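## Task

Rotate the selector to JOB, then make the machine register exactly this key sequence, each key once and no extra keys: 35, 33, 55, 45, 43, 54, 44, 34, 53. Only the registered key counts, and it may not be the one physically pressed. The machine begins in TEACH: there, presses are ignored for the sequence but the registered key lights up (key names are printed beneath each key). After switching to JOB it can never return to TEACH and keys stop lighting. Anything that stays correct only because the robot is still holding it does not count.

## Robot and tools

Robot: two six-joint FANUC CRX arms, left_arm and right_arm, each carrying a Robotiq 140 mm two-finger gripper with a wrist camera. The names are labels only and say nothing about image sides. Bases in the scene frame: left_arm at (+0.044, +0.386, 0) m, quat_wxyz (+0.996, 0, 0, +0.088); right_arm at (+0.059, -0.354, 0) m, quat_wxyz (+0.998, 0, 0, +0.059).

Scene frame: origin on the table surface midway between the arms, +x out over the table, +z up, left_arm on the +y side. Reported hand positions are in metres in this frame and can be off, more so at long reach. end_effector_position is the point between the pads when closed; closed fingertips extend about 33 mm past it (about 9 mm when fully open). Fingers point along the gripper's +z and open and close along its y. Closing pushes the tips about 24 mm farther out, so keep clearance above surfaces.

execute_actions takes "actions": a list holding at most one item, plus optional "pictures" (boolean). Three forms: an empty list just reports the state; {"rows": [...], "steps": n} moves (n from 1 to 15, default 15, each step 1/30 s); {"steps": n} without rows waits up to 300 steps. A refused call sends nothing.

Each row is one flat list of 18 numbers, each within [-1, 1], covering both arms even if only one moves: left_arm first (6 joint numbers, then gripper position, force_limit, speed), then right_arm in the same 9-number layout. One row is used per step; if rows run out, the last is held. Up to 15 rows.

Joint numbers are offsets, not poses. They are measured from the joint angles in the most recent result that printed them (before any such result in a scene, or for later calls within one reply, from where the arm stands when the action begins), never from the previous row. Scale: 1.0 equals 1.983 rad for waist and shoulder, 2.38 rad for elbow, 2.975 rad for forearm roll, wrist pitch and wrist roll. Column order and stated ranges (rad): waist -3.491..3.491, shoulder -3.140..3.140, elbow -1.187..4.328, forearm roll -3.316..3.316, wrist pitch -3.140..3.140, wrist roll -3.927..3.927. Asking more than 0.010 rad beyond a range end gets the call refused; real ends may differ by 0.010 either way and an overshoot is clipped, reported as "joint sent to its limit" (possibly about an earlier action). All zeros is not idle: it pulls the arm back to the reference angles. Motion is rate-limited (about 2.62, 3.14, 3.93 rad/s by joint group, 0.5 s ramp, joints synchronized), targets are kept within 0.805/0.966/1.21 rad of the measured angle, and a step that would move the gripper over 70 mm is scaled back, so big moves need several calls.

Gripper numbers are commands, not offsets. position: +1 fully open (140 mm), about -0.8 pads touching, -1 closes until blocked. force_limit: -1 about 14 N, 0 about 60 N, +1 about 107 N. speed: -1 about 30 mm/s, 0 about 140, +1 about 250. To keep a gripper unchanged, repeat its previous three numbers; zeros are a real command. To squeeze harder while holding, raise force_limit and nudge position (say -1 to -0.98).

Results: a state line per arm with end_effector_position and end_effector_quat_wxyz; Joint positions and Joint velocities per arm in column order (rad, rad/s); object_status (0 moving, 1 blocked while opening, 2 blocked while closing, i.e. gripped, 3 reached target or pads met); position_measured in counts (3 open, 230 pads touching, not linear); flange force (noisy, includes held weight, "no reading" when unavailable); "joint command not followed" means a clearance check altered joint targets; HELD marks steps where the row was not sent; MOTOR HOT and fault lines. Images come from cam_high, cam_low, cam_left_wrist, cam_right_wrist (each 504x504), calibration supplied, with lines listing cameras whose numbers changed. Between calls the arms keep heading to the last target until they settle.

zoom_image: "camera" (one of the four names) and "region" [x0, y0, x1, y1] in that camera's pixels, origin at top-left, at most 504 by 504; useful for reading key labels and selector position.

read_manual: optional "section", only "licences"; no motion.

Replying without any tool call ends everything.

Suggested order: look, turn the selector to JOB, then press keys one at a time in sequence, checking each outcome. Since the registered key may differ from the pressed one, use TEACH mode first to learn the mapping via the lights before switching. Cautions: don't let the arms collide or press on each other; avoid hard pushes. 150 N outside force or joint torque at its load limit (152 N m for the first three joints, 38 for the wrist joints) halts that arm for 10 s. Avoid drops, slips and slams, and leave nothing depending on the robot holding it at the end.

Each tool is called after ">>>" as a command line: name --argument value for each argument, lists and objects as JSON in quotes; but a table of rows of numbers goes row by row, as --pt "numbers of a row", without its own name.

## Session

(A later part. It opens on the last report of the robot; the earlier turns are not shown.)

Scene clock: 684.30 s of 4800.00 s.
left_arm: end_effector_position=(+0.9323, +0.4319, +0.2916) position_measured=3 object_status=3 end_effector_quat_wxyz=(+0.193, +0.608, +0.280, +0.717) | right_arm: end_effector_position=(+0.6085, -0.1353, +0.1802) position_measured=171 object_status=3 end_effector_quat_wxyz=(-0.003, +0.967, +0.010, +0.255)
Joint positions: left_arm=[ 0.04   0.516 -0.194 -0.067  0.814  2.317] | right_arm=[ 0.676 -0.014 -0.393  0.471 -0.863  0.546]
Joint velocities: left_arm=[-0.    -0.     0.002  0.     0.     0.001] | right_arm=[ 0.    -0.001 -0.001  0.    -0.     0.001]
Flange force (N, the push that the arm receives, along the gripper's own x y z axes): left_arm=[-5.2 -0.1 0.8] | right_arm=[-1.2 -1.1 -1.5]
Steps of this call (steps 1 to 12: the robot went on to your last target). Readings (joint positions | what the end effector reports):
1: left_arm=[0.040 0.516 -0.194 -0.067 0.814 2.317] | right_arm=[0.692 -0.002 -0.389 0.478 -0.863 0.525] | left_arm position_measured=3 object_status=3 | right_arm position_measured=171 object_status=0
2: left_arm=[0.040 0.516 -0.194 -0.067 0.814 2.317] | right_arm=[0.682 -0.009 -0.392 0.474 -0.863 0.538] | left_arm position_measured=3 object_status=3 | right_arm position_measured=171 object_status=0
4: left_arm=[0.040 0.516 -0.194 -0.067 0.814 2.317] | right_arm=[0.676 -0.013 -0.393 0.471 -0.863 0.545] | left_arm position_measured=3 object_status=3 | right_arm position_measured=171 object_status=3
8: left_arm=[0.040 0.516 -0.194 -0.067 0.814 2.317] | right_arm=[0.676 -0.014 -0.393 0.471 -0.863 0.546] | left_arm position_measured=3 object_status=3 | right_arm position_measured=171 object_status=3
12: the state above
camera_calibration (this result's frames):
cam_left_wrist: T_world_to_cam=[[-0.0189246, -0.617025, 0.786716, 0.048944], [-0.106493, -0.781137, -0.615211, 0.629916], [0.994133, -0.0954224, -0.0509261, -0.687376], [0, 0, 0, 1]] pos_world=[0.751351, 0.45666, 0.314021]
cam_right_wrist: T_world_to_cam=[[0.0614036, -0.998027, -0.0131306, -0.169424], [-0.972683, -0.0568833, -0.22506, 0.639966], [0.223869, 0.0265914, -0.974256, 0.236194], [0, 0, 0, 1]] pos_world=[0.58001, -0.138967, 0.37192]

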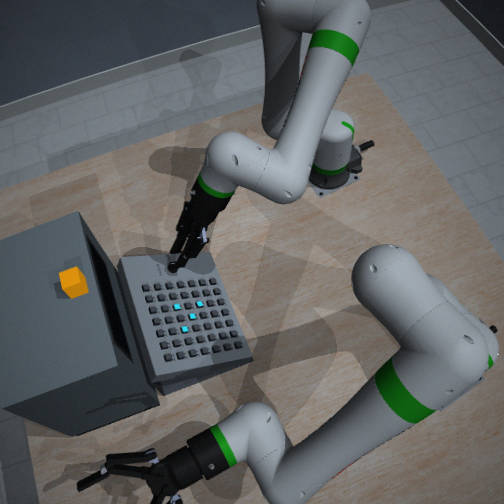

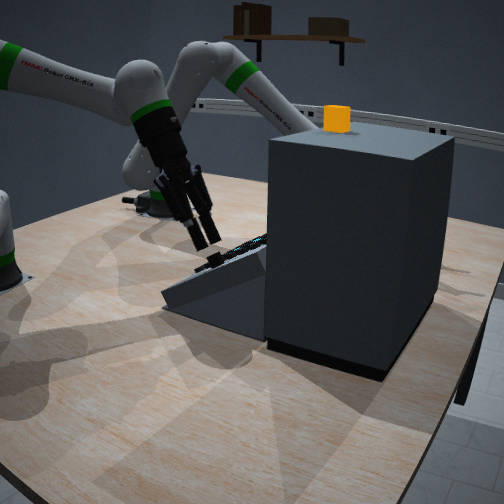

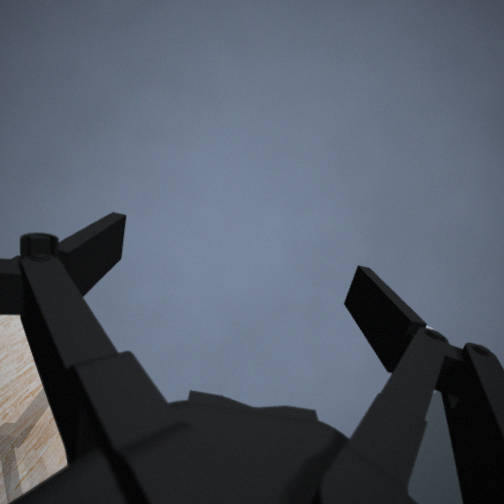

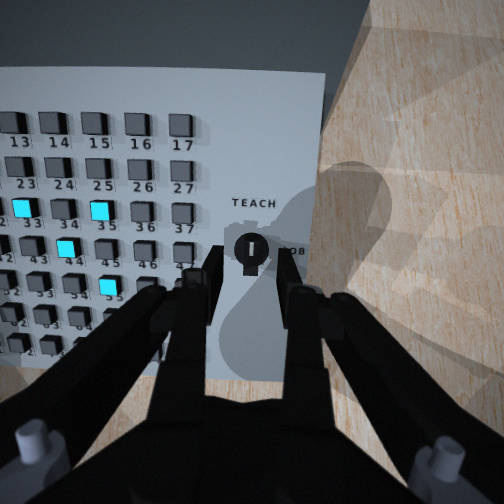

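>>> execute_actions --actions '[{"rows": [[0,0,0,0,0,0,1,0,0,-0.013529,0.025586,-0.006733,0.006424,0.023718,-0.004122,-0.33,-0.5,0.5],[0,0,0,0,0,0,1,0,0,-0.013529,0.025586,-0.006733,0.006424,0.023718,-0.004122,-0.33,-0.5,0.5],[0,0,0,0,0,0,1,0,0,-0.013529,0.025586,-0.006733,0.006424,0.023718,-0.004122,-0.33,-0.5,0.5],[0,0,0,0,0,0,1,0,0,-0.013529,0.025586,-0.006733,0.006424,0.023718,-0.004122,-0.33,-0.5,0.5],[0,0,0,0,0,0,1,0,0,-0.013529,0.025586,-0.006733,0.006424,0.023718,-0.004122,-0.33,-0.5,0.5],[0,0,0,0,0,0,1,0,0,-0.013529,0.025586,-0.006733,0.006424,0.023718,-0.004122,-0.33,-0.5,0.5],[0,0,0,0,0,0,1,0,0,-0.013529,0.025586,-0.006733,0.006424,0.023718,-0.004122,-0.6,-0.5,0.5],[0,0,0,0,0,0,1,0,0,-0.013529,0.025586,-0.006733,0.006424,0.023718,-0.004122,-0.6,-0.5,0.5],[0,0,0,0,0,0,1,0,0,-0.013529,0.025586,-0.006733,0.006424,0.023718,-0.004122,-0.6,-0.5,0.5],[0,0,0,0,0,0,1,0,0,-0.013529,0.025586,-0.006733,0.006424,0.023718,-0.004122,-0.6,-0.5,0.5],[0,0,0,0,0,0,1,0,0,-0.013529,0.025586,-0.006733,0.006424,0.023718,-0.004122,-0.6,-0.5,0.5],[0,0,0,0,0,0,1,0,0,-0.013529,0.025586,-0.006733,0.006424,0.023718,-0.549122,-0.6,-0.5,0.5]], "steps": 15}]' --pictures false

>>> execute_actions --actions '[{"steps": 27}]'

>>> execute_actions --actions '[{"rows": [[0,0,0,0,0,0,1,0,0,0.013529,-0.025586,0.006733,-0.006424,-0.023718,0.004122,-0.6,-0.5,0.5],[0,0,0,0,0,0,1,0,0,0.013529,-0.025586,0.006733,-0.006424,-0.023718,0.004122,-0.6,-0.5,0.5],[0,0,0,0,0,0,1,0,0,0.013529,-0.025586,0.006733,-0.006424,-0.023718,0.004122,-0.6,-0.5,0.5],[0,0,0,0,0,0,1,0,0,0.013529,-0.025586,0.006733,-0.006424,-0.023718,0.004122,-0.6,-0.5,0.5],[0,0,0,0,0,0,1,0,0,0.013529,-0.025586,0.006733,-0.006424,-0.023718,0.004122,-0.6,-0.5,0.5],[0,0,0,0,0,0,1,0,0,0.013529,-0.025586,0.006733,-0.006424,-0.023718,0.004122,-0.6,-0.5,0.5],[0,0,0,0,0,0,1,0,0,0.013529,-0.025586,0.006733,-0.006424,-0.023718,0.004122,-0.6,-0.5,0.5],[0,0,0,0,0,0,1,0,0,0.070691,0.057411,0.046324,0.014558,-0.019737,0.493620,-1,0,0.5]], "steps": 15}]' --pictures false

>>> execute_actions --actions '[{"steps": 24}]'

>>> execute_actions --actions '[{"rows": [[0,0,0,0,0,0,1,0,0,-0.001523,0.002678,-0.000644,0.000777,0.002445,-0.000507,-1,0,0.5],[0,0,0,0,0,0,1,0,0,-0.002475,0.004351,-0.001047,0.001263,0.003973,-0.000824,-1,0,0.5],[0,0,0,0,0,0,1,0,0,-0.003046,0.005355,-0.001288,0.001554,0.004890,-0.001014,-1,0,0.5],[0,0,0,0,0,0,1,0,0,-0.003426,0.006025,-0.001449,0.001749,0.005502,-0.001141,-1,0,0.5],[0,0,0,0,0,0,1,0,0,-0.003655,0.006426,-0.001546,0.001865,0.005868,-0.001217,-1,0,0.5],[0,0,0,0,0,0,1,0,0,-0.003807,0.006694,-0.001610,0.001943,0.006113,-0.001268,-1,0,0.5]], "steps": 12}]'

Scene clock: 804.80 s of 4800.00 s.
left_arm: end_effector_position=(+0.9323, +0.4319, +0.2916) position_measured=3 object_status=3 end_effector_quat_wxyz=(+0.193, +0.608, +0.280, +0.717) | right_arm: end_effector_position=(+0.6233, -0.1350, +0.1541) position_measured=205 object_status=0 end_effector_quat_wxyz=(-0.008, +0.967, -0.012, +0.255)
Joint positions: left_arm=[ 0.04   0.516 -0.194 -0.067  0.814  2.317] | right_arm=[ 0.649  0.037 -0.409  0.49  -0.792  0.489]
Joint velocities: left_arm=[ 0.001 -0.     0.002  0.    -0.    -0.002] | right_arm=[-0.     0.001 -0.    -0.     0.001 -0.806]
Flange force (N, the push that the arm receives, along the gripper's own x y z axes): left_arm=[-2.4 0.6 1.6] | right_arm=[0.7 -2.6 0.5]
Steps of this call (steps 1 to 30: the robot went on to your last target; steps 31 to 90: nothing new was sent; then 117.00 s passed at rest; steps 91 to 105: all 15 steps of this action). Readings (joint positions | what the end effector reports):
91: left_arm=[0.040 0.516 -0.194 -0.067 0.814 2.317] | right_arm=[0.676 -0.014 -0.394 0.471 -0.863 0.546] | left_arm position_measured=3 object_status=3 | right_arm position_measured=171 object_status=3
92: left_arm=[0.040 0.516 -0.194 -0.067 0.814 2.317] | right_arm=[0.674 -0.010 -0.395 0.472 -0.857 0.546] | left_arm position_measured=3 object_status=3 | right_arm position_measured=171 object_status=3
94: left_arm=[0.040 0.516 -0.194 -0.067 0.814 2.317] | right_arm=[0.661 0.013 -0.402 0.481 -0.824 0.540] | left_arm position_measured=3 object_status=3 | right_arm position_measured=171 object_status=3
98: left_arm=[0.040 0.516 -0.194 -0.067 0.814 2.317] | right_arm=[0.649 0.037 -0.409 0.490 -0.793 0.534] | left_arm position_measured=3 object_status=3 | right_arm position_measured=178 object_status=0
105: the state above

Scene clock: 805.70 s of 4800.00 s.
left_arm: end_effector_position=(+0.9323, +0.4319, +0.2916) position_measured=3 object_status=3 end_effector_quat_wxyz=(+0.193, +0.608, +0.280, +0.717) | right_arm: end_effector_position=(+0.6233, -0.1350, +0.1541) position_measured=205 object_status=3 end_effector_quat_wxyz=(+0.187, -0.673, +0.694, -0.174)
Joint positions: left_arm=[ 0.04   0.516 -0.194 -0.067  0.814  2.317] | right_arm=[ 0.649  0.037 -0.41   0.49  -0.792 -1.087]
Joint velocities: left_arm=[-0.001  0.001 -0.     0.     0.    -0.   ] | right_arm=[ 0.001  0.001  0.001 -0.    -0.001 -0.003]
Flange force (N, the push that the arm receives, along the gripper's own x y z axes): left_arm=[-5.1 -1.0 3.5] | right_arm=[-0.5 1.4 -1.1]
Steps of this call (steps 1 to 27: the robot went on to your last target). Readings (joint positions | what the end effector reports):
1: left_arm=[0.040 0.516 -0.194 -0.067 0.814 2.317] | right_arm=[0.649 0.037 -0.410 0.490 -0.792 0.458] | left_arm position_measured=3 object_status=3 | right_arm position_measured=205 object_status=0
2: left_arm=[0.040 0.516 -0.194 -0.067 0.814 2.317] | right_arm=[0.649 0.037 -0.410 0.490 -0.792 0.417] | left_arm position_measured=3 object_status=3 | right_arm position_measured=205 object_status=0
4: left_arm=[0.040 0.516 -0.194 -0.067 0.814 2.317] | right_arm=[0.649 0.037 -0.410 0.490 -0.792 0.310] | left_arm position_measured=3 object_status=3 | right_arm position_measured=205 object_status=0
8: left_arm=[0.040 0.516 -0.194 -0.067 0.814 2.317] | right_arm=[0.649 0.037 -0.410 0.490 -0.792 -0.010] | left_arm position_measured=3 object_status=3 | right_arm position_measured=205 object_status=3
27: the state above
camera_calibration (this result's frames):
cam_left_wrist: T_world_to_cam=[[-0.0189245, -0.617025, 0.786716, 0.0489439], [-0.106493, -0.781137, -0.615211, 0.629916], [0.994133, -0.0954223, -0.0509262, -0.687376], [0, 0, 0, 1]] pos_world=[0.751351, 0.45666, 0.314021]
cam_right_wrist: T_world_to_cam=[[-0.854057, 0.00362363, -0.520167, 0.613605], [-0.150209, 0.955659, 0.253284, 0.198829], [0.49802, 0.294453, -0.815643, 0.0482261], [0, 0, 0, 1]] pos_world=[0.529902, -0.206436, 0.308152]

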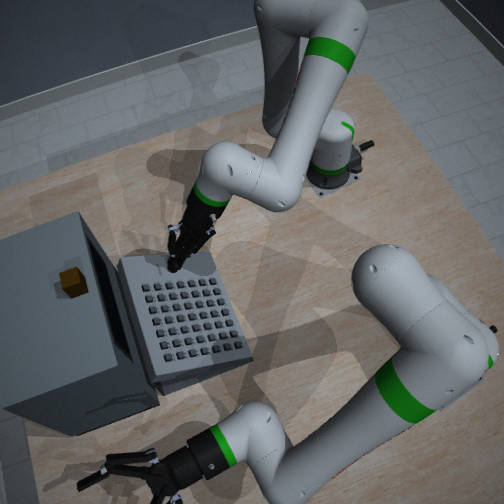

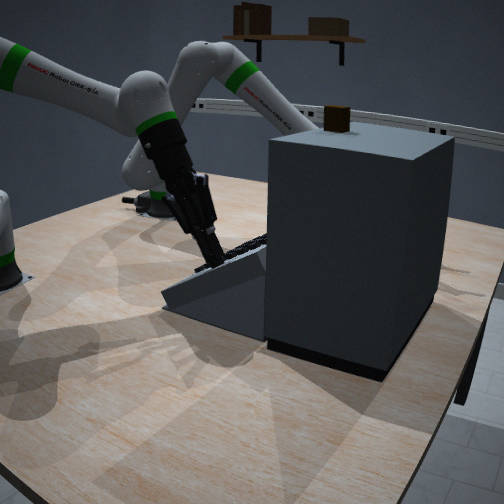

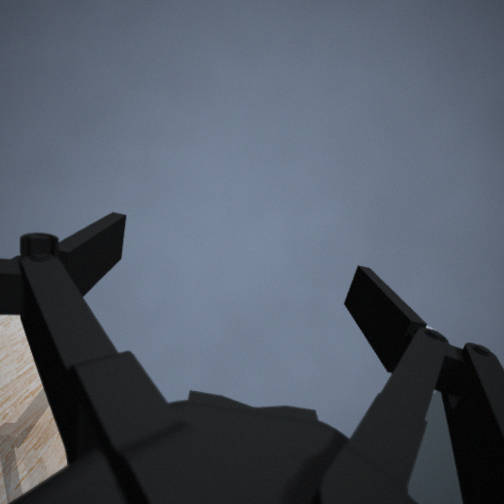

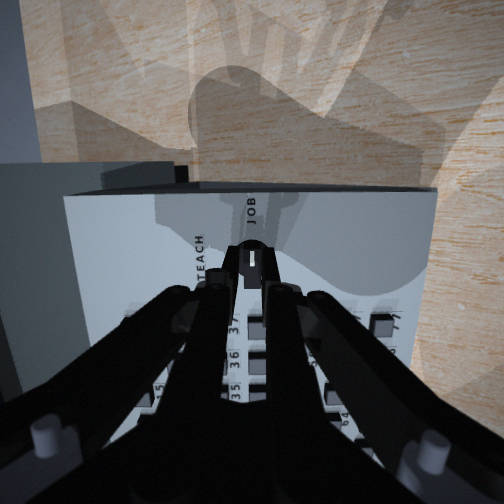

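Scene clock: 806.20 s of 4800.00 s.
left_arm: end_effector_position=(+0.9323, +0.4319, +0.2916) position_measured=3 object_status=3 end_effector_quat_wxyz=(+0.193, +0.608, +0.280, +0.717) | right_arm: end_effector_position=(+0.6128, -0.1175, +0.1766) position_measured=233 object_status=0 end_effector_quat_wxyz=(-0.164, +0.757, -0.601, +0.198)
Joint positions: left_arm=[ 0.04   0.516 -0.194 -0.067  0.814  2.317] | right_arm=[ 0.698  0.019 -0.376  0.488 -0.857 -0.85 ]
Joint velocities: left_arm=[ 0.    -0.001  0.001  0.    -0.    -0.   ] | right_arm=[0.171 0.254 0.142 0.113 0.02  1.832]
Flange force (N, the push that the arm receives, along the gripper's own x y z axes): left_arm=[-3.8 -2.8 5.5] | right_arm=[4.2 7.7 -0.9]
Steps of this call (steps 1 to 15: all 15 steps of this action). Readings (joint positions | what the end effector reports):
1: left_arm=[0.040 0.516 -0.194 -0.067 0.814 2.317] | right_arm=[0.649 0.037 -0.409 0.490 -0.793 -1.087] | left_arm position_measured=3 object_status=3 | right_arm position_measured=205 object_status=3
2: left_arm=[0.040 0.516 -0.194 -0.067 0.814 2.317] | right_arm=[0.651 0.033 -0.408 0.488 -0.798 -1.087] | left_arm position_measured=3 object_status=3 | right_arm position_measured=205 object_status=3
4: left_arm=[0.040 0.516 -0.194 -0.067 0.814 2.317] | right_arm=[0.664 0.010 -0.401 0.479 -0.831 -1.082] | left_arm position_measured=3 object_status=3 | right_arm position_measured=205 object_status=3
8: left_arm=[0.040 0.516 -0.194 -0.067 0.814 2.317] | right_arm=[0.676 -0.013 -0.394 0.471 -0.862 -1.075] | left_arm position_measured=3 object_status=3 | right_arm position_measured=205 object_status=0
15: the state above

Scene clock: 807.00 s of 4800.00 s.
left_arm: end_effector_position=(+0.9323, +0.4319, +0.2916) position_measured=3 object_status=3 end_effector_quat_wxyz=(+0.193, +0.608, +0.280, +0.717) | right_arm: end_effector_position=(+0.6168, -0.0432, +0.1526) position_measured=233 object_status=3 end_effector_quat_wxyz=(-0.003, +0.967, +0.010, +0.255)
Joint positions: left_arm=[ 0.04   0.516 -0.194 -0.067  0.814  2.317] | right_arm=[ 0.789  0.151 -0.299  0.533 -0.851  0.381]
Joint velocities: left_arm=[ 0.001 -0.    -0.    -0.     0.     0.   ] | right_arm=[ 0.001  0.    -0.001 -0.    -0.     0.002]
Flange force (N, the push that the arm receives, along the gripper's own x y z axes): left_arm=[-2.6 -1.4 4.5] | right_arm=[-3.0 0.3 0.2]
Steps of this call (steps 1 to 24: the robot went on to your last target). Readings (joint positions | what the end effector reports):
1: left_arm=[0.040 0.516 -0.194 -0.067 0.814 2.317] | right_arm=[0.704 0.028 -0.371 0.492 -0.857 -0.783] | left_arm position_measured=3 object_status=3 | right_arm position_measured=233 object_status=0
2: left_arm=[0.040 0.516 -0.194 -0.067 0.814 2.317] | right_arm=[0.711 0.038 -0.365 0.497 -0.856 -0.708] | left_arm position_measured=3 object_status=3 | right_arm position_measured=233 object_status=3
4: left_arm=[0.040 0.516 -0.194 -0.067 0.814 2.317] | right_arm=[0.727 0.061 -0.352 0.505 -0.855 -0.531] | left_arm position_measured=3 object_status=3 | right_arm position_measured=233 object_status=3
8: left_arm=[0.040 0.516 -0.194 -0.067 0.814 2.317] | right_arm=[0.756 0.103 -0.327 0.518 -0.853 -0.119] | left_arm position_measured=3 object_status=3 | right_arm position_measured=233 object_status=3
24: the state above
camera_calibration (this result's frames):
cam_left_wrist: T_world_to_cam=[[-0.0189245, -0.617025, 0.786716, 0.048944], [-0.106493, -0.781137, -0.615211, 0.629916], [0.994133, -0.0954224, -0.0509262, -0.687376], [0, 0, 0, 1]] pos_world=[0.751351, 0.45666, 0.314021]
cam_right_wrist: T_world_to_cam=[[0.0615512, -0.998017, -0.0131383, -0.078401], [-0.972681, -0.0570262, -0.225035, 0.647041], [0.223839, 0.0266305, -0.974262, 0.205012], [0, 0, 0, 1]] pos_world=[0.588301, -0.0468069, 0.344312]

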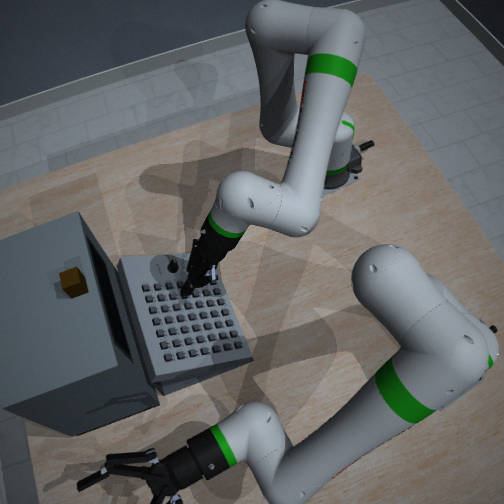

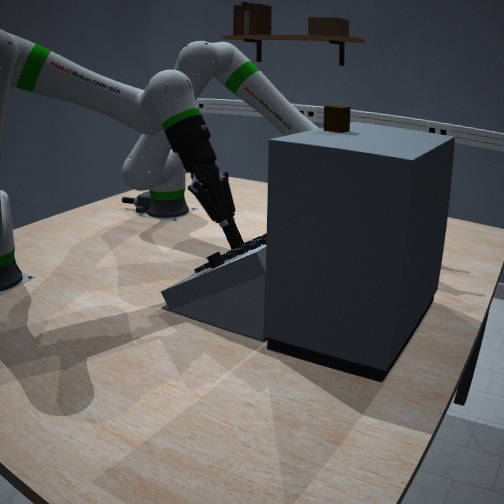

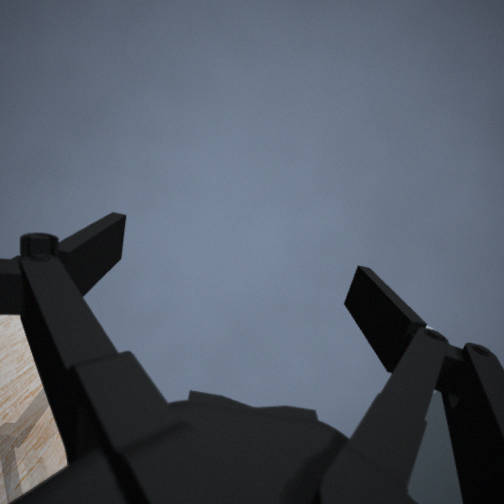

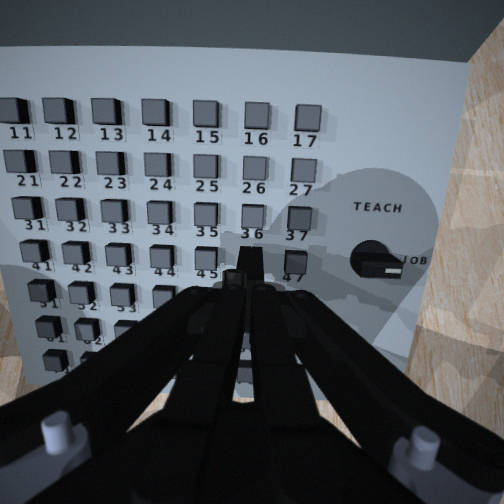

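Scene clock: 807.40 s of 4800.00 s.
left_arm: end_effector_position=(+0.9323, +0.4319, +0.2916) position_measured=3 object_status=3 end_effector_quat_wxyz=(+0.193, +0.608, +0.280, +0.717) | right_arm: end_effector_position=(+0.6209, -0.0430, +0.1453) position_measured=233 object_status=3 end_effector_quat_wxyz=(-0.003, +0.967, +0.010, +0.255)
Joint positions: left_arm=[ 0.04   0.516 -0.194 -0.067  0.814  2.317] | right_arm=[ 0.782  0.164 -0.303  0.539 -0.833  0.377]
Joint velocities: left_arm=[-0.     0.    -0.     0.     0.001  0.   ] | right_arm=[ 0.     0.001  0.     0.     0.001 -0.002]
Flange force (N, the push that the arm receives, along the gripper's own x y z axes): left_arm=[-2.8 -0.1 5.4] | right_arm=[-5.7 -0.4 -20.0]
Steps of this call (steps 1 to 12: all 12 steps of this action). Readings (joint positions | what the end effector reports):
1: left_arm=[0.040 0.516 -0.194 -0.067 0.814 2.317] | right_arm=[0.789 0.151 -0.299 0.533 -0.851 0.381] | left_arm position_measured=3 object_status=3 | right_arm position_measured=233 object_status=3
2: left_arm=[0.040 0.516 -0.194 -0.067 0.814 2.317] | right_arm=[0.788 0.153 -0.300 0.534 -0.848 0.381] | left_arm position_measured=3 object_status=3 | right_arm position_measured=233 object_status=3
4: left_arm=[0.040 0.516 -0.194 -0.067 0.814 2.317] | right_arm=[0.785 0.159 -0.301 0.537 -0.840 0.380] | left_arm position_measured=3 object_status=3 | right_arm position_measured=233 object_status=3
8: left_arm=[0.040 0.516 -0.194 -0.067 0.814 2.317] | right_arm=[0.782 0.164 -0.303 0.539 -0.833 0.378] | left_arm position_measured=3 object_status=3 | right_arm position_measured=233 object_status=3
12: the state above
camera_calibration (this result's frames):
cam_left_wrist: T_world_to_cam=[[-0.0189247, -0.617025, 0.786716, 0.0489439], [-0.106493, -0.781137, -0.615211, 0.629916], [0.994133, -0.0954224, -0.050926, -0.687376], [0, 0, 0, 1]] pos_world=[0.751351, 0.456659, 0.314021]
cam_right_wrist: T_world_to_cam=[[0.0617657, -0.998003, -0.0132484, -0.0787426], [-0.972668, -0.0572103, -0.225044, 0.649362], [0.223836, 0.0267863, -0.974259, 0.197024], [0, 0, 0, 1]] pos_world=[0.592376, -0.0467127, 0.337044]

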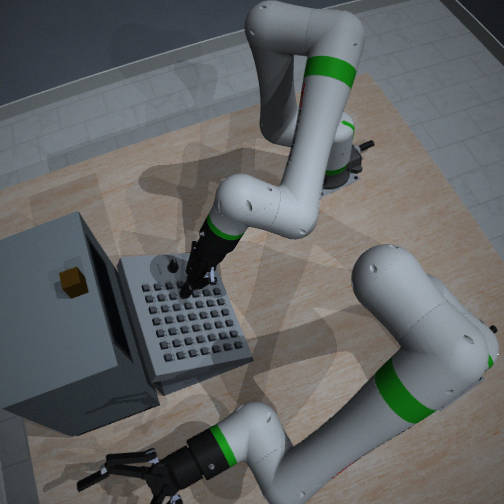

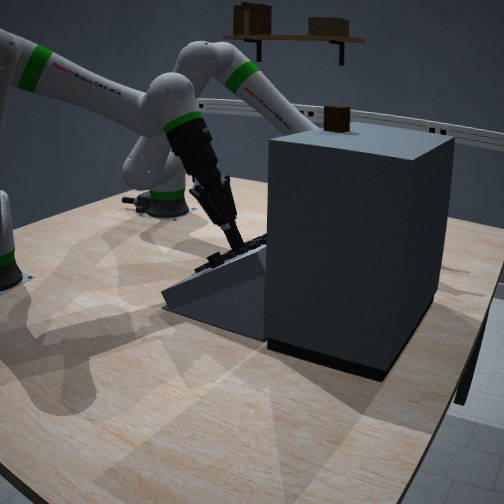

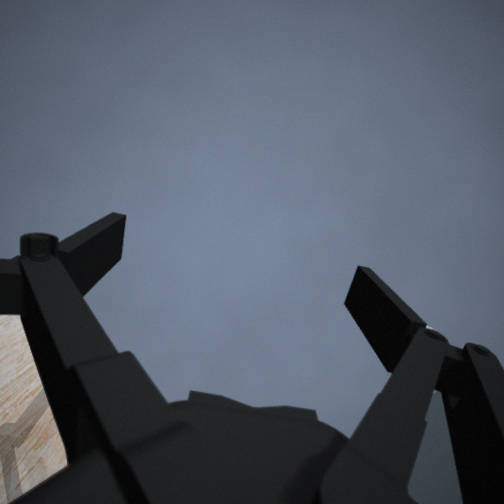

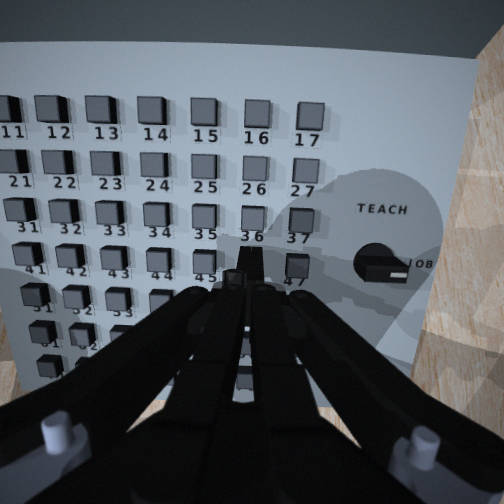

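>>> execute_actions --actions '[{"rows": [[0,0,0,0,0,0,1,0,0,0.004511,-0.007931,0.001908,-0.002303,-0.007243,0.001502,-1,0,0.5],[0,0,0,0,0,0,1,0,0,0.004511,-0.007931,0.001908,-0.002303,-0.007243,0.001502,-1,0,0.5],[0,0,0,0,0,0,1,0,0,0.004511,-0.007931,0.001908,-0.002303,-0.007243,0.001502,-1,0,0.5],[0,0,0,0,0,0,1,0,0,0.044271,0.046857,0.054134,0.001239,-0.024035,-0.021758,-1,0,0.5]], "steps": 15}]' --pictures false

>>> execute_actions --actions '[{"steps": 2}]' --pictures false

>>> execute_actions --actions '[{"rows": [[0,0,0,0,0,0,1,0,0,-0.001639,0.002798,-0.000662,0.000777,0.002561,-0.000502,-1,0,0.5],[0,0,0,0,0,0,1,0,0,-0.002549,0.004353,-0.001029,0.001209,0.003984,-0.000781,-1,0,0.5],[0,0,0,0,0,0,1,0,0,-0.003096,0.005285,-0.001250,0.001468,0.004837,-0.000949,-1,0,0.5],[0,0,0,0,0,0,1,0,0,-0.003460,0.005907,-0.001397,0.001641,0.005406,-0.001060,-1,0,0.5],[0,0,0,0,0,0,1,0,0,-0.003642,0.006218,-0.001470,0.001727,0.005691,-0.001116,-1,0,0.5]], "steps": 11}]'

>>> execute_actions --actions '[{"rows": [[0,0,0,0,0,0,1,0,0,0.004275,-0.007299,0.001725,-0.002027,-0.006679,0.001309,-1,0,0.5],[0,0,0,0,0,0,1,0,0,0.004275,-0.007299,0.001725,-0.002027,-0.006679,0.001309,-1,0,0.5],[0,0,0,0,0,0,1,0,0,0.004275,-0.007299,0.001725,-0.002027,-0.006679,0.001309,-1,0,0.5],[0,0,0,0,0,0,1,0,0,0.010901,-0.101589,-0.131398,0.019323,0.027926,-0.034372,-1,0,0.5]], "steps": 15}]' --pictures false

>>> execute_actions --actions '[{"steps": 8}]' --pictures false

>>> execute_actions --actions '[{"rows": [[0,0,0,0,0,0,1,0,0,-0.002560,0.003917,-0.001020,0.001638,0.003641,-0.001054,-1,0,0.5],[0,0,0,0,0,0,1,0,0,-0.003982,0.006094,-0.001586,0.002547,0.005664,-0.001640,-1,0,0.5],[0,0,0,0,0,0,1,0,0,-0.004835,0.007399,-0.001926,0.003093,0.006877,-0.001992,-1,0,0.5],[0,0,0,0,0,0,1,0,0,-0.005404,0.008270,-0.002153,0.003457,0.007686,-0.002226,-1,0,0.5],[0,0,0,0,0,0,1,0,0,-0.005688,0.008705,-0.002266,0.003639,0.008091,-0.002343,-1,0,0.5]], "steps": 11}]'

>>> execute_actions --actions '[{"rows": [[0,0,0,0,0,0,1,0,0,0.005728,-0.008766,0.002282,-0.003665,-0.008148,0.002360,-1,0,0.5],[0,0,0,0,0,0,1,0,0,0.005728,-0.008766,0.002282,-0.003665,-0.008148,0.002360,-1,0,0.5],[0,0,0,0,0,0,1,0,0,0.005728,-0.008766,0.002282,-0.003665,-0.008148,0.002360,-1,0,0.5],[0,0,0,0,0,0,1,0,0,-0.019153,0.011268,0.041300,-0.015800,-0.015115,0.032314,-1,0,0.5],[0,0,0,0,0,0,1,0,0,-0.019153,0.011268,0.041300,-0.015800,-0.015115,0.032314,-1,0,0.5],[0,0,0,0,0,0,1,0,0,-0.019153,0.011268,0.041300,-0.015800,-0.015115,0.032314,-1,0,0.5],[0,0,0,0,0,0,1,0,0,-0.019153,0.011268,0.041300,-0.015800,-0.015115,0.032314,-1,0,0.5],[0,0,0,0,0,0,1,0,0,-0.019153,0.011268,0.041300,-0.015800,-0.015115,0.032314,-1,0,0.5],[0,0,0,0,0,0,1,0,0,-0.019153,0.011268,0.041300,-0.015800,-0.015115,0.032314,-1,0,0.5],[0,0,0,0,0,0,1,0,0,-0.019153,0.011268,0.041300,-0.015800,-0.015115,0.032314,-1,0,0.5],[0,0,0,0,0,0,1,0,0,-0.019153,0.011268,0.041300,-0.015800,-0.015115,0.032314,-1,0,0.5],[0,0,0,0,0,0,1,0,0,-0.021532,0.015148,0.040322,-0.014420,-0.011534,0.031420,-1,0,0.5],[0,0,0,0,0,0,1,0,0,-0.022863,0.017320,0.039774,-0.013647,-0.009529,0.030919,-1,0,0.5],[0,0,0,0,0,0,1,0,0,-0.023577,0.018484,0.039481,-0.013233,-0.008454,0.030651,-1,0,0.5],[0,0,0,0,0,0,1,0,0,-0.023910,0.019027,0.039344,-0.013040,-0.007953,0.030526,-1,0,0.5]], "steps": 15}]' --pictures false

>>> execute_actions --actions '[{"steps": 7}]'

Scene clock: 919.17 s of 4800.00 s.
left_arm: end_effector_position=(+0.9323, +0.4319, +0.2916) position_measured=3 object_status=3 end_effector_quat_wxyz=(+0.193, +0.608, +0.280, +0.717) | right_arm: end_effector_position=(+0.6153, +0.0247, +0.1527) position_measured=233 object_status=3 end_effector_quat_wxyz=(-0.003, +0.967, +0.010, +0.255)
Joint positions: left_arm=[ 0.04   0.516 -0.194 -0.067  0.814  2.317] | right_arm=[ 0.87   0.257 -0.174  0.543 -0.904  0.313]
Joint velocities: left_arm=[ 0.001  0.    -0.001 -0.    -0.002  0.001] | right_arm=[ 0.001 -0.    -0.001  0.    -0.    -0.001]
Flange force (N, the push that the arm receives, along the gripper's own x y z axes): left_arm=[0.0 -1.2 2.4] | right_arm=[-4.8 -1.7 -0.2]
Steps of this call (steps 1 to 15: the robot went on to your last target; steps 16 to 90: nothing new was sent; then 108.27 s passed at rest; steps 91 to 105: all 15 steps of this action). Readings (joint positions | what the end effector reports):
91: left_arm=[0.040 0.516 -0.194 -0.067 0.814 2.317] | right_arm=[0.782 0.164 -0.303 0.539 -0.833 0.377] | left_arm position_measured=3 object_status=3 | right_arm position_measured=233 object_status=3
92: left_arm=[0.040 0.516 -0.194 -0.067 0.814 2.317] | right_arm=[0.784 0.161 -0.302 0.537 -0.838 0.377] | left_arm position_measured=3 object_status=3 | right_arm position_measured=233 object_status=3
94: left_arm=[0.040 0.516 -0.194 -0.067 0.814 2.317] | right_arm=[0.790 0.151 -0.299 0.533 -0.852 0.380] | left_arm position_measured=3 object_status=3 | right_arm position_measured=233 object_status=3
98: left_arm=[0.040 0.516 -0.194 -0.067 0.814 2.317] | right_arm=[0.830 0.190 -0.240 0.538 -0.884 0.351] | left_arm position_measured=3 object_status=3 | right_arm position_measured=233 object_status=3
105: the state above

Scene clock: 919.23 s of 4800.00 s.
left_arm: end_effector_position=(+0.9323, +0.4319, +0.2916) position_measured=3 object_status=3 end_effector_quat_wxyz=(+0.193, +0.608, +0.280, +0.717) | right_arm: end_effector_position=(+0.6153, +0.0247, +0.1528) position_measured=233 object_status=3 end_effector_quat_wxyz=(-0.003, +0.967, +0.010, +0.255)
Joint positions: left_arm=[ 0.04   0.516 -0.194 -0.067  0.814  2.317] | right_arm=[ 0.87   0.257 -0.174  0.543 -0.904  0.313]
Joint velocities: left_arm=[ 0.001  0.    -0.    -0.     0.    -0.   ] | right_arm=[ 0.002  0.     0.001  0.    -0.    -0.001]
Flange force (N, the push that the arm receives, along the gripper's own x y z axes): left_arm=[-4.1 -1.2 5.1] | right_arm=[-1.5 -0.6 1.5]
Steps of this call (steps 1 to 2: the robot went on to your last target). Readings (joint positions | what the end effector reports):
1: left_arm=[0.040 0.516 -0.194 -0.067 0.814 2.317] | right_arm=[0.870 0.257 -0.174 0.543 -0.904 0.313] | left_arm position_measured=3 object_status=3 | right_arm position_measured=233 object_status=3
2: the state above

Scene clock: 919.60 s of 4800.00 s.
left_arm: end_effector_position=(+0.9323, +0.4319, +0.2916) position_measured=3 object_status=3 end_effector_quat_wxyz=(+0.193, +0.608, +0.280, +0.717) | right_arm: end_effector_position=(+0.6195, +0.0249, +0.1455) position_measured=233 object_status=3 end_effector_quat_wxyz=(-0.003, +0.967, +0.010, +0.255)
Joint positions: left_arm=[ 0.04   0.516 -0.194 -0.067  0.814  2.317] | right_arm=[ 0.863  0.269 -0.178  0.548 -0.888  0.309]
Joint velocities: left_arm=[ 0.    -0.    -0.001 -0.    -0.001  0.   ] | right_arm=[-0.     0.001 -0.     0.     0.002  0.   ]
Flange force (N, the push that the arm receives, along the gripper's own x y z axes): left_arm=[0.3 0.4 1.8] | right_arm=[-0.8 -0.3 -12.6]
Steps of this call (steps 1 to 11: all 11 steps of this action). Readings (joint positions | what the end effector reports):
1: left_arm=[0.040 0.516 -0.194 -0.067 0.814 2.317] | right_arm=[0.870 0.257 -0.174 0.543 -0.904 0.313] | left_arm position_measured=3 object_status=3 | right_arm position_measured=233 object_status=3
2: left_arm=[0.040 0.516 -0.194 -0.067 0.814 2.317] | right_arm=[0.868 0.259 -0.175 0.544 -0.901 0.312] | left_arm position_measured=3 object_status=3 | right_arm position_measured=233 object_status=3
4: left_arm=[0.040 0.516 -0.194 -0.067 0.814 2.317] | right_arm=[0.865 0.265 -0.176 0.546 -0.894 0.311] | left_arm position_measured=3 object_status=3 | right_arm position_measured=233 object_status=3
8: left_arm=[0.040 0.516 -0.194 -0.067 0.814 2.317] | right_arm=[0.863 0.269 -0.178 0.548 -0.888 0.309] | left_arm position_measured=3 object_status=3 | right_arm position_measured=233 object_status=3
11: the state above
camera_calibration (this result's frames):
cam_left_wrist: T_world_to_cam=[[-0.0189247, -0.617025, 0.786716, 0.0489441], [-0.106493, -0.781137, -0.615211, 0.629916], [0.994133, -0.0954222, -0.0509259, -0.687376], [0, 0, 0, 1]] pos_world=[0.751351, 0.45666, 0.314021]
cam_right_wrist: T_world_to_cam=[[0.0617043, -0.998005, -0.0133459, -0.0108254], [-0.972641, -0.0571248, -0.225181, 0.651923], [0.22397, 0.0268754, -0.974225, 0.195548], [0, 0, 0, 1]] pos_world=[0.590959, 0.0211818, 0.337164]

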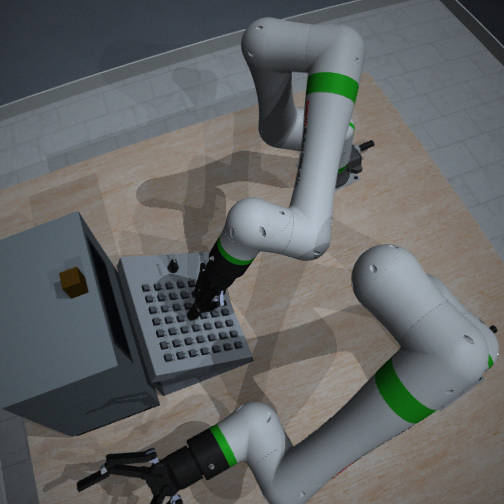

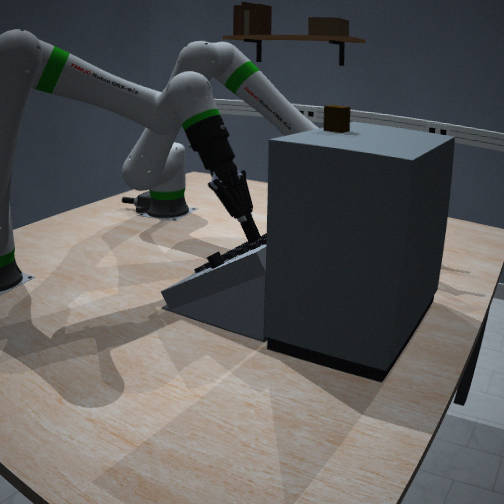

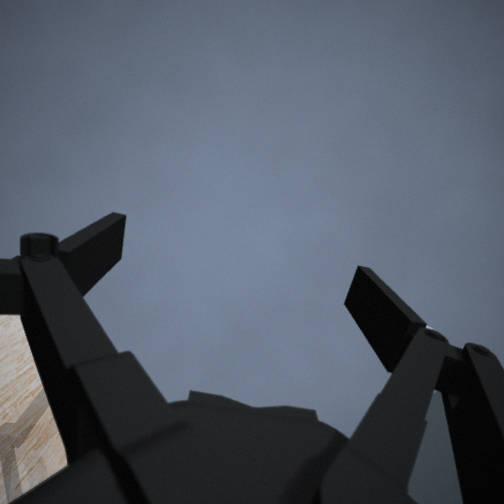

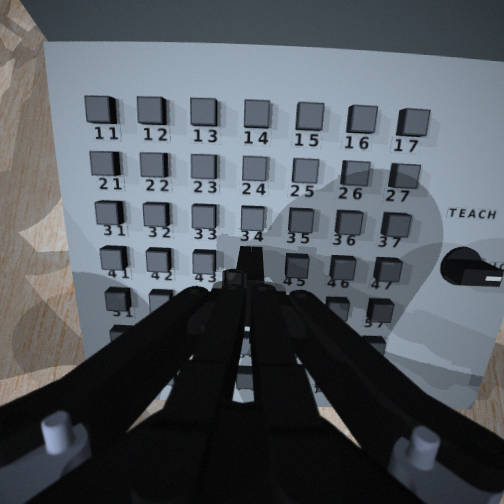

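Scene clock: 920.10 s of 4800.00 s.
left_arm: end_effector_position=(+0.9323, +0.4319, +0.2916) position_measured=3 object_status=3 end_effector_quat_wxyz=(+0.193, +0.608, +0.280, +0.717) | right_arm: end_effector_position=(+0.5621, -0.0381, +0.1233) position_measured=233 object_status=3 end_effector_quat_wxyz=(-0.004, +0.967, +0.010, +0.256)
Joint positions: left_arm=[ 0.04   0.516 -0.194 -0.067  0.814  2.317] | right_arm=[ 0.883  0.082 -0.464  0.6   -0.813  0.216]
Joint velocities: left_arm=[ 0.    -0.    -0.    -0.    -0.     0.001] | right_arm=[ 0.016 -0.291 -0.542  0.107  0.171 -0.177]
Flange force (N, the push that the arm receives, along the gripper's own x y z axes): left_arm=[-1.3 -2.6 5.0] | right_arm=[-11.5 14.3 -5.8]
Steps of this call (steps 1 to 15: all 15 steps of this action). Readings (joint positions | what the end effector reports):
1: left_arm=[0.040 0.516 -0.194 -0.067 0.814 2.317] | right_arm=[0.863 0.269 -0.178 0.548 -0.888 0.309] | left_arm position_measured=3 object_status=3 | right_arm position_measured=233 object_status=3
2: left_arm=[0.040 0.516 -0.194 -0.067 0.814 2.317] | right_arm=[0.864 0.266 -0.177 0.547 -0.892 0.309] | left_arm position_measured=3 object_status=3 | right_arm position_measured=233 object_status=3
4: left_arm=[0.040 0.516 -0.194 -0.067 0.814 2.317] | right_arm=[0.870 0.257 -0.175 0.543 -0.904 0.311] | left_arm position_measured=3 object_status=3 | right_arm position_measured=233 object_status=3
8: left_arm=[0.040 0.516 -0.194 -0.067 0.814 2.317] | right_arm=[0.875 0.211 -0.232 0.554 -0.887 0.292] | left_arm position_measured=3 object_status=3 | right_arm position_measured=233 object_status=3
15: the state above

Scene clock: 920.37 s of 4800.00 s.
left_arm: end_effector_position=(+0.9323, +0.4319, +0.2916) position_measured=3 object_status=3 end_effector_quat_wxyz=(+0.193, +0.608, +0.280, +0.717) | right_arm: end_effector_position=(+0.5571, -0.0442, +0.1191) position_measured=233 object_status=3 end_effector_quat_wxyz=(-0.003, +0.967, +0.010, +0.255)
Joint positions: left_arm=[ 0.04   0.516 -0.194 -0.067  0.814  2.317] | right_arm=[ 0.884  0.068 -0.49   0.605 -0.805  0.207]
Joint velocities: left_arm=[ 0.     0.     0.002  0.     0.001 -0.002] | right_arm=[ 0.001 -0.    -0.002 -0.    -0.    -0.   ]
Flange force (N, the push that the arm receives, along the gripper's own x y z axes): left_arm=[-1.2 -1.5 2.3] | right_arm=[-0.9 -1.4 0.6]
Steps of this call (steps 1 to 8: the robot went on to your last target). Readings (joint positions | what the end effector reports):
1: left_arm=[0.040 0.516 -0.194 -0.067 0.814 2.317] | right_arm=[0.884 0.074 -0.479 0.603 -0.808 0.211] | left_arm position_measured=3 object_status=3 | right_arm position_measured=233 object_status=3
2: left_arm=[0.040 0.516 -0.194 -0.067 0.814 2.317] | right_arm=[0.884 0.069 -0.487 0.605 -0.806 0.208] | left_arm position_measured=3 object_status=3 | right_arm position_measured=233 object_status=3
4: left_arm=[0.040 0.516 -0.194 -0.067 0.814 2.317] | right_arm=[0.884 0.068 -0.490 0.605 -0.805 0.207] | left_arm position_measured=3 object_status=3 | right_arm position_measured=233 object_status=3
8: the state above

Scene clock: 920.73 s of 4800.00 s.
left_arm: end_effector_position=(+0.9323, +0.4319, +0.2916) position_measured=3 object_status=3 end_effector_quat_wxyz=(+0.193, +0.608, +0.280, +0.717) | right_arm: end_effector_position=(+0.5619, -0.0441, +0.1105) position_measured=233 object_status=3 end_effector_quat_wxyz=(-0.003, +0.967, +0.010, +0.255)
Joint positions: left_arm=[ 0.04   0.516 -0.194 -0.067  0.814  2.317] | right_arm=[ 0.873  0.085 -0.496  0.616 -0.781  0.2  ]
Joint velocities: left_arm=[-0.    -0.002 -0.     0.     0.002 -0.001] | right_arm=[-0.001  0.002 -0.     0.     0.002 -0.001]
Flange force (N, the push that the arm receives, along the gripper's own x y z axes): left_arm=[-3.3 -3.0 4.3] | right_arm=[-4.1 0.2 -12.5]
Steps of this call (steps 1 to 11: all 11 steps of this action). Readings (joint positions | what the end effector reports):
1: left_arm=[0.040 0.516 -0.194 -0.067 0.814 2.317] | right_arm=[0.884 0.068 -0.491 0.606 -0.804 0.207] | left_arm position_measured=3 object_status=3 | right_arm position_measured=233 object_status=3
2: left_arm=[0.040 0.516 -0.194 -0.067 0.814 2.317] | right_arm=[0.882 0.070 -0.491 0.607 -0.800 0.206] | left_arm position_measured=3 object_status=3 | right_arm position_measured=233 object_status=3
4: left_arm=[0.040 0.516 -0.194 -0.067 0.814 2.317] | right_arm=[0.877 0.078 -0.494 0.612 -0.790 0.203] | left_arm position_measured=3 object_status=3 | right_arm position_measured=233 object_status=3
8: left_arm=[0.040 0.516 -0.194 -0.067 0.814 2.317] | right_arm=[0.873 0.084 -0.496 0.616 -0.781 0.200] | left_arm position_measured=3 object_status=3 | right_arm position_measured=233 object_status=3
11: the state above
camera_calibration (this result's frames):
cam_left_wrist: T_world_to_cam=[[-0.0189244, -0.617025, 0.786716, 0.0489439], [-0.106493, -0.781137, -0.615211, 0.629916], [0.994133, -0.0954224, -0.0509264, -0.687376], [0, 0, 0, 1]] pos_world=[0.751351, 0.45666, 0.314021]
cam_right_wrist: T_world_to_cam=[[0.0619819, -0.997985, -0.0135813, -0.076713], [-0.972634, -0.0573434, -0.225153, 0.584036], [0.223921, 0.0271651, -0.974229, 0.176267], [0, 0, 0, 1]] pos_world=[0.533339, -0.0478561, 0.30218]

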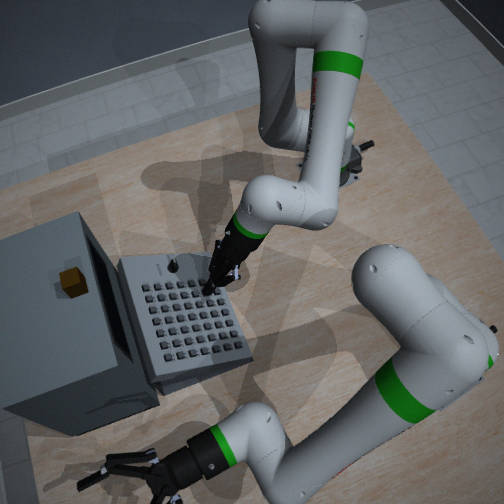

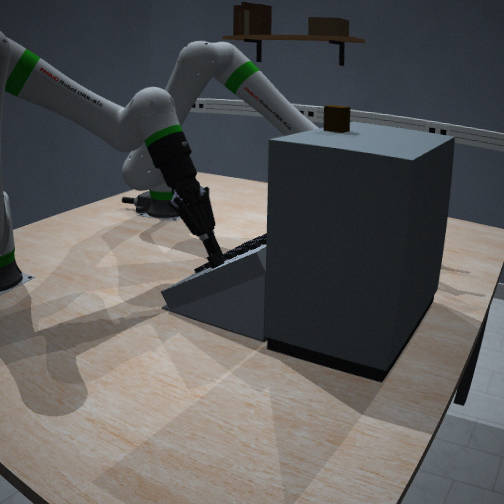

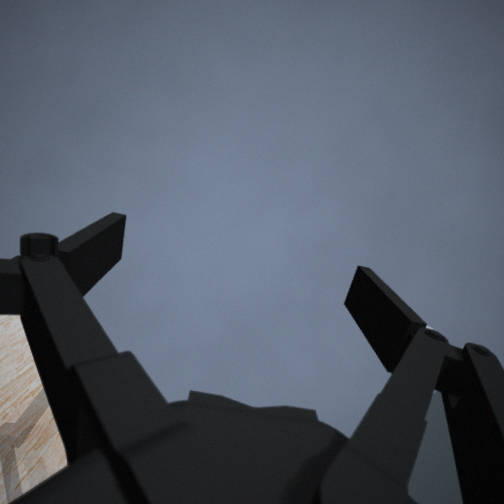

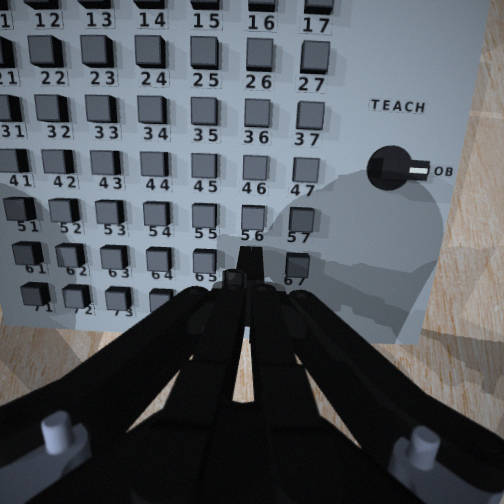

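Scene clock: 921.23 s of 4800.00 s.
left_arm: end_effector_position=(+0.9323, +0.4319, +0.2916) position_measured=3 object_status=3 end_effector_quat_wxyz=(+0.193, +0.608, +0.280, +0.717) | right_arm: end_effector_position=(+0.5900, -0.0436, +0.1305) position_measured=233 object_status=3 end_effector_quat_wxyz=(-0.003, +0.967, +0.010, +0.255)
Joint positions: left_arm=[ 0.04   0.516 -0.194 -0.067  0.814  2.317] | right_arm=[ 0.829  0.118 -0.401  0.575 -0.811  0.294]
Joint velocities: left_arm=[-0.001 -0.001  0.001 -0.     0.001 -0.   ] | right_arm=[-0.057  0.095 -0.029  0.052  0.128 -0.04 ]
Flange force (N, the push that the arm receives, along the gripper's own x y z axes): left_arm=[-3.6 -1.5 4.7] | right_arm=[2.1 -4.0 4.2]
Steps of this call (steps 1 to 15: all 15 steps of this action). Readings (joint positions | what the end effector reports):
1: left_arm=[0.040 0.516 -0.194 -0.067 0.814 2.317] | right_arm=[0.873 0.085 -0.496 0.616 -0.781 0.200] | left_arm position_measured=3 object_status=3 | right_arm position_measured=233 object_status=3
2: left_arm=[0.040 0.516 -0.194 -0.067 0.814 2.317] | right_arm=[0.875 0.082 -0.495 0.614 -0.785 0.200] | left_arm position_measured=3 object_status=3 | right_arm position_measured=233 object_status=3
4: left_arm=[0.040 0.516 -0.194 -0.067 0.814 2.317] | right_arm=[0.882 0.071 -0.491 0.607 -0.801 0.206] | left_arm position_measured=3 object_status=3 | right_arm position_measured=233 object_status=3
8: left_arm=[0.040 0.516 -0.194 -0.067 0.814 2.317] | right_arm=[0.856 0.089 -0.431 0.580 -0.819 0.265] | left_arm position_measured=3 object_status=3 | right_arm position_measured=233 object_status=3
15: the state above

Scene clock: 921.47 s of 4800.00 s.
left_arm: end_effector_position=(+0.9323, +0.4319, +0.2916) position_measured=3 object_status=3 end_effector_quat_wxyz=(+0.193, +0.608, +0.280, +0.717) | right_arm: end_effector_position=(+0.5914, -0.0436, +0.1280) position_measured=233 object_status=3 end_effector_quat_wxyz=(-0.003, +0.967, +0.010, +0.255)
Joint positions: left_arm=[ 0.04   0.516 -0.194 -0.067  0.814  2.317] | right_arm=[ 0.826  0.122 -0.402  0.577 -0.804  0.291]
Joint velocities: left_arm=[-0.001  0.    -0.001 -0.     0.001  0.002] | right_arm=[-0.     0.001  0.     0.     0.002 -0.002]
Flange force (N, the push that the arm receives, along the gripper's own x y z axes): left_arm=[-6.2 -2.0 2.4] | right_arm=[-7.5 0.2 -15.8]
Steps of this call (steps 1 to 7: the robot went on to your last target). Readings (joint positions | what the end effector reports):
1: left_arm=[0.040 0.516 -0.194 -0.067 0.814 2.317] | right_arm=[0.827 0.120 -0.401 0.576 -0.808 0.293] | left_arm position_measured=3 object_status=3 | right_arm position_measured=233 object_status=3
2: left_arm=[0.040 0.516 -0.194 -0.067 0.814 2.317] | right_arm=[0.826 0.121 -0.402 0.577 -0.806 0.292] | left_arm position_measured=3 object_status=3 | right_arm position_measured=233 object_status=3
4: left_arm=[0.040 0.516 -0.194 -0.067 0.814 2.317] | right_arm=[0.826 0.122 -0.402 0.577 -0.805 0.291] | left_arm position_measured=3 object_status=3 | right_arm position_measured=233 object_status=3
7: the state above
camera_calibration (this result's frames):
cam_left_wrist: T_world_to_cam=[[-0.0189245, -0.617025, 0.786716, 0.048944], [-0.106493, -0.781137, -0.615211, 0.629916], [0.994133, -0.0954223, -0.0509263, -0.687376], [0, 0, 0, 1]] pos_world=[0.751351, 0.456659, 0.314021]
cam_right_wrist: T_world_to_cam=[[0.0619848, -0.997986, -0.013458, -0.0777804], [-0.972587, -0.0573684, -0.225351, 0.616785], [0.224125, 0.0270574, -0.974185, 0.186611], [0, 0, 0, 1]] pos_world=[0.562874, -0.0472891, 0.31974]

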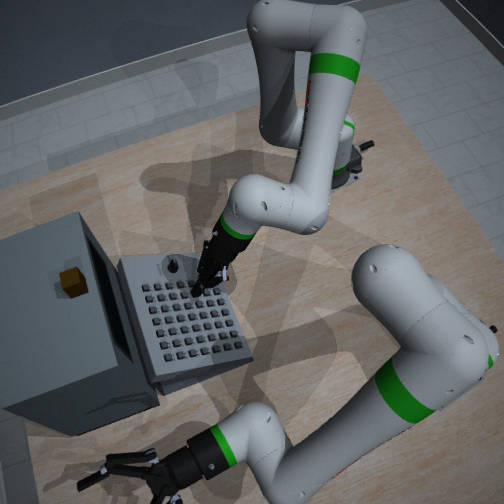

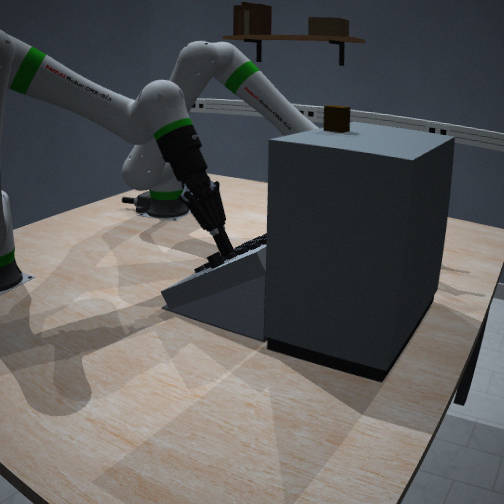

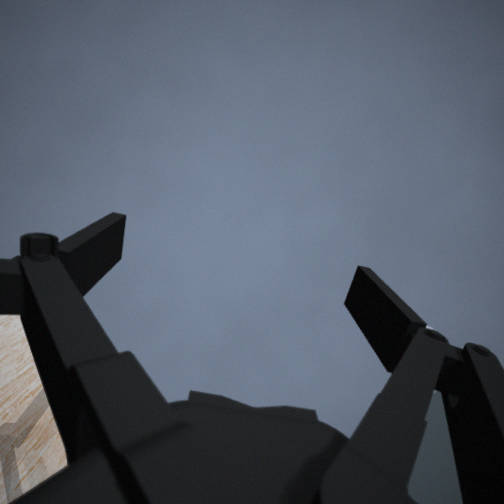

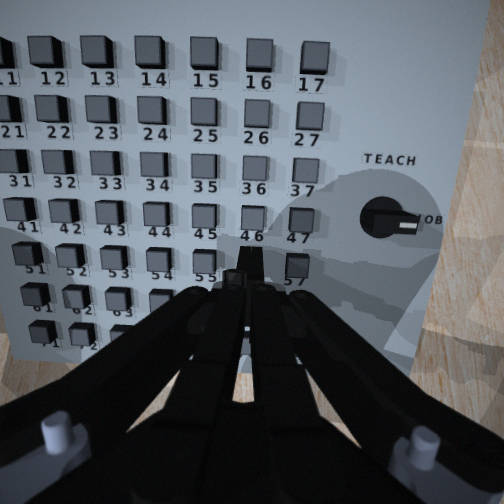

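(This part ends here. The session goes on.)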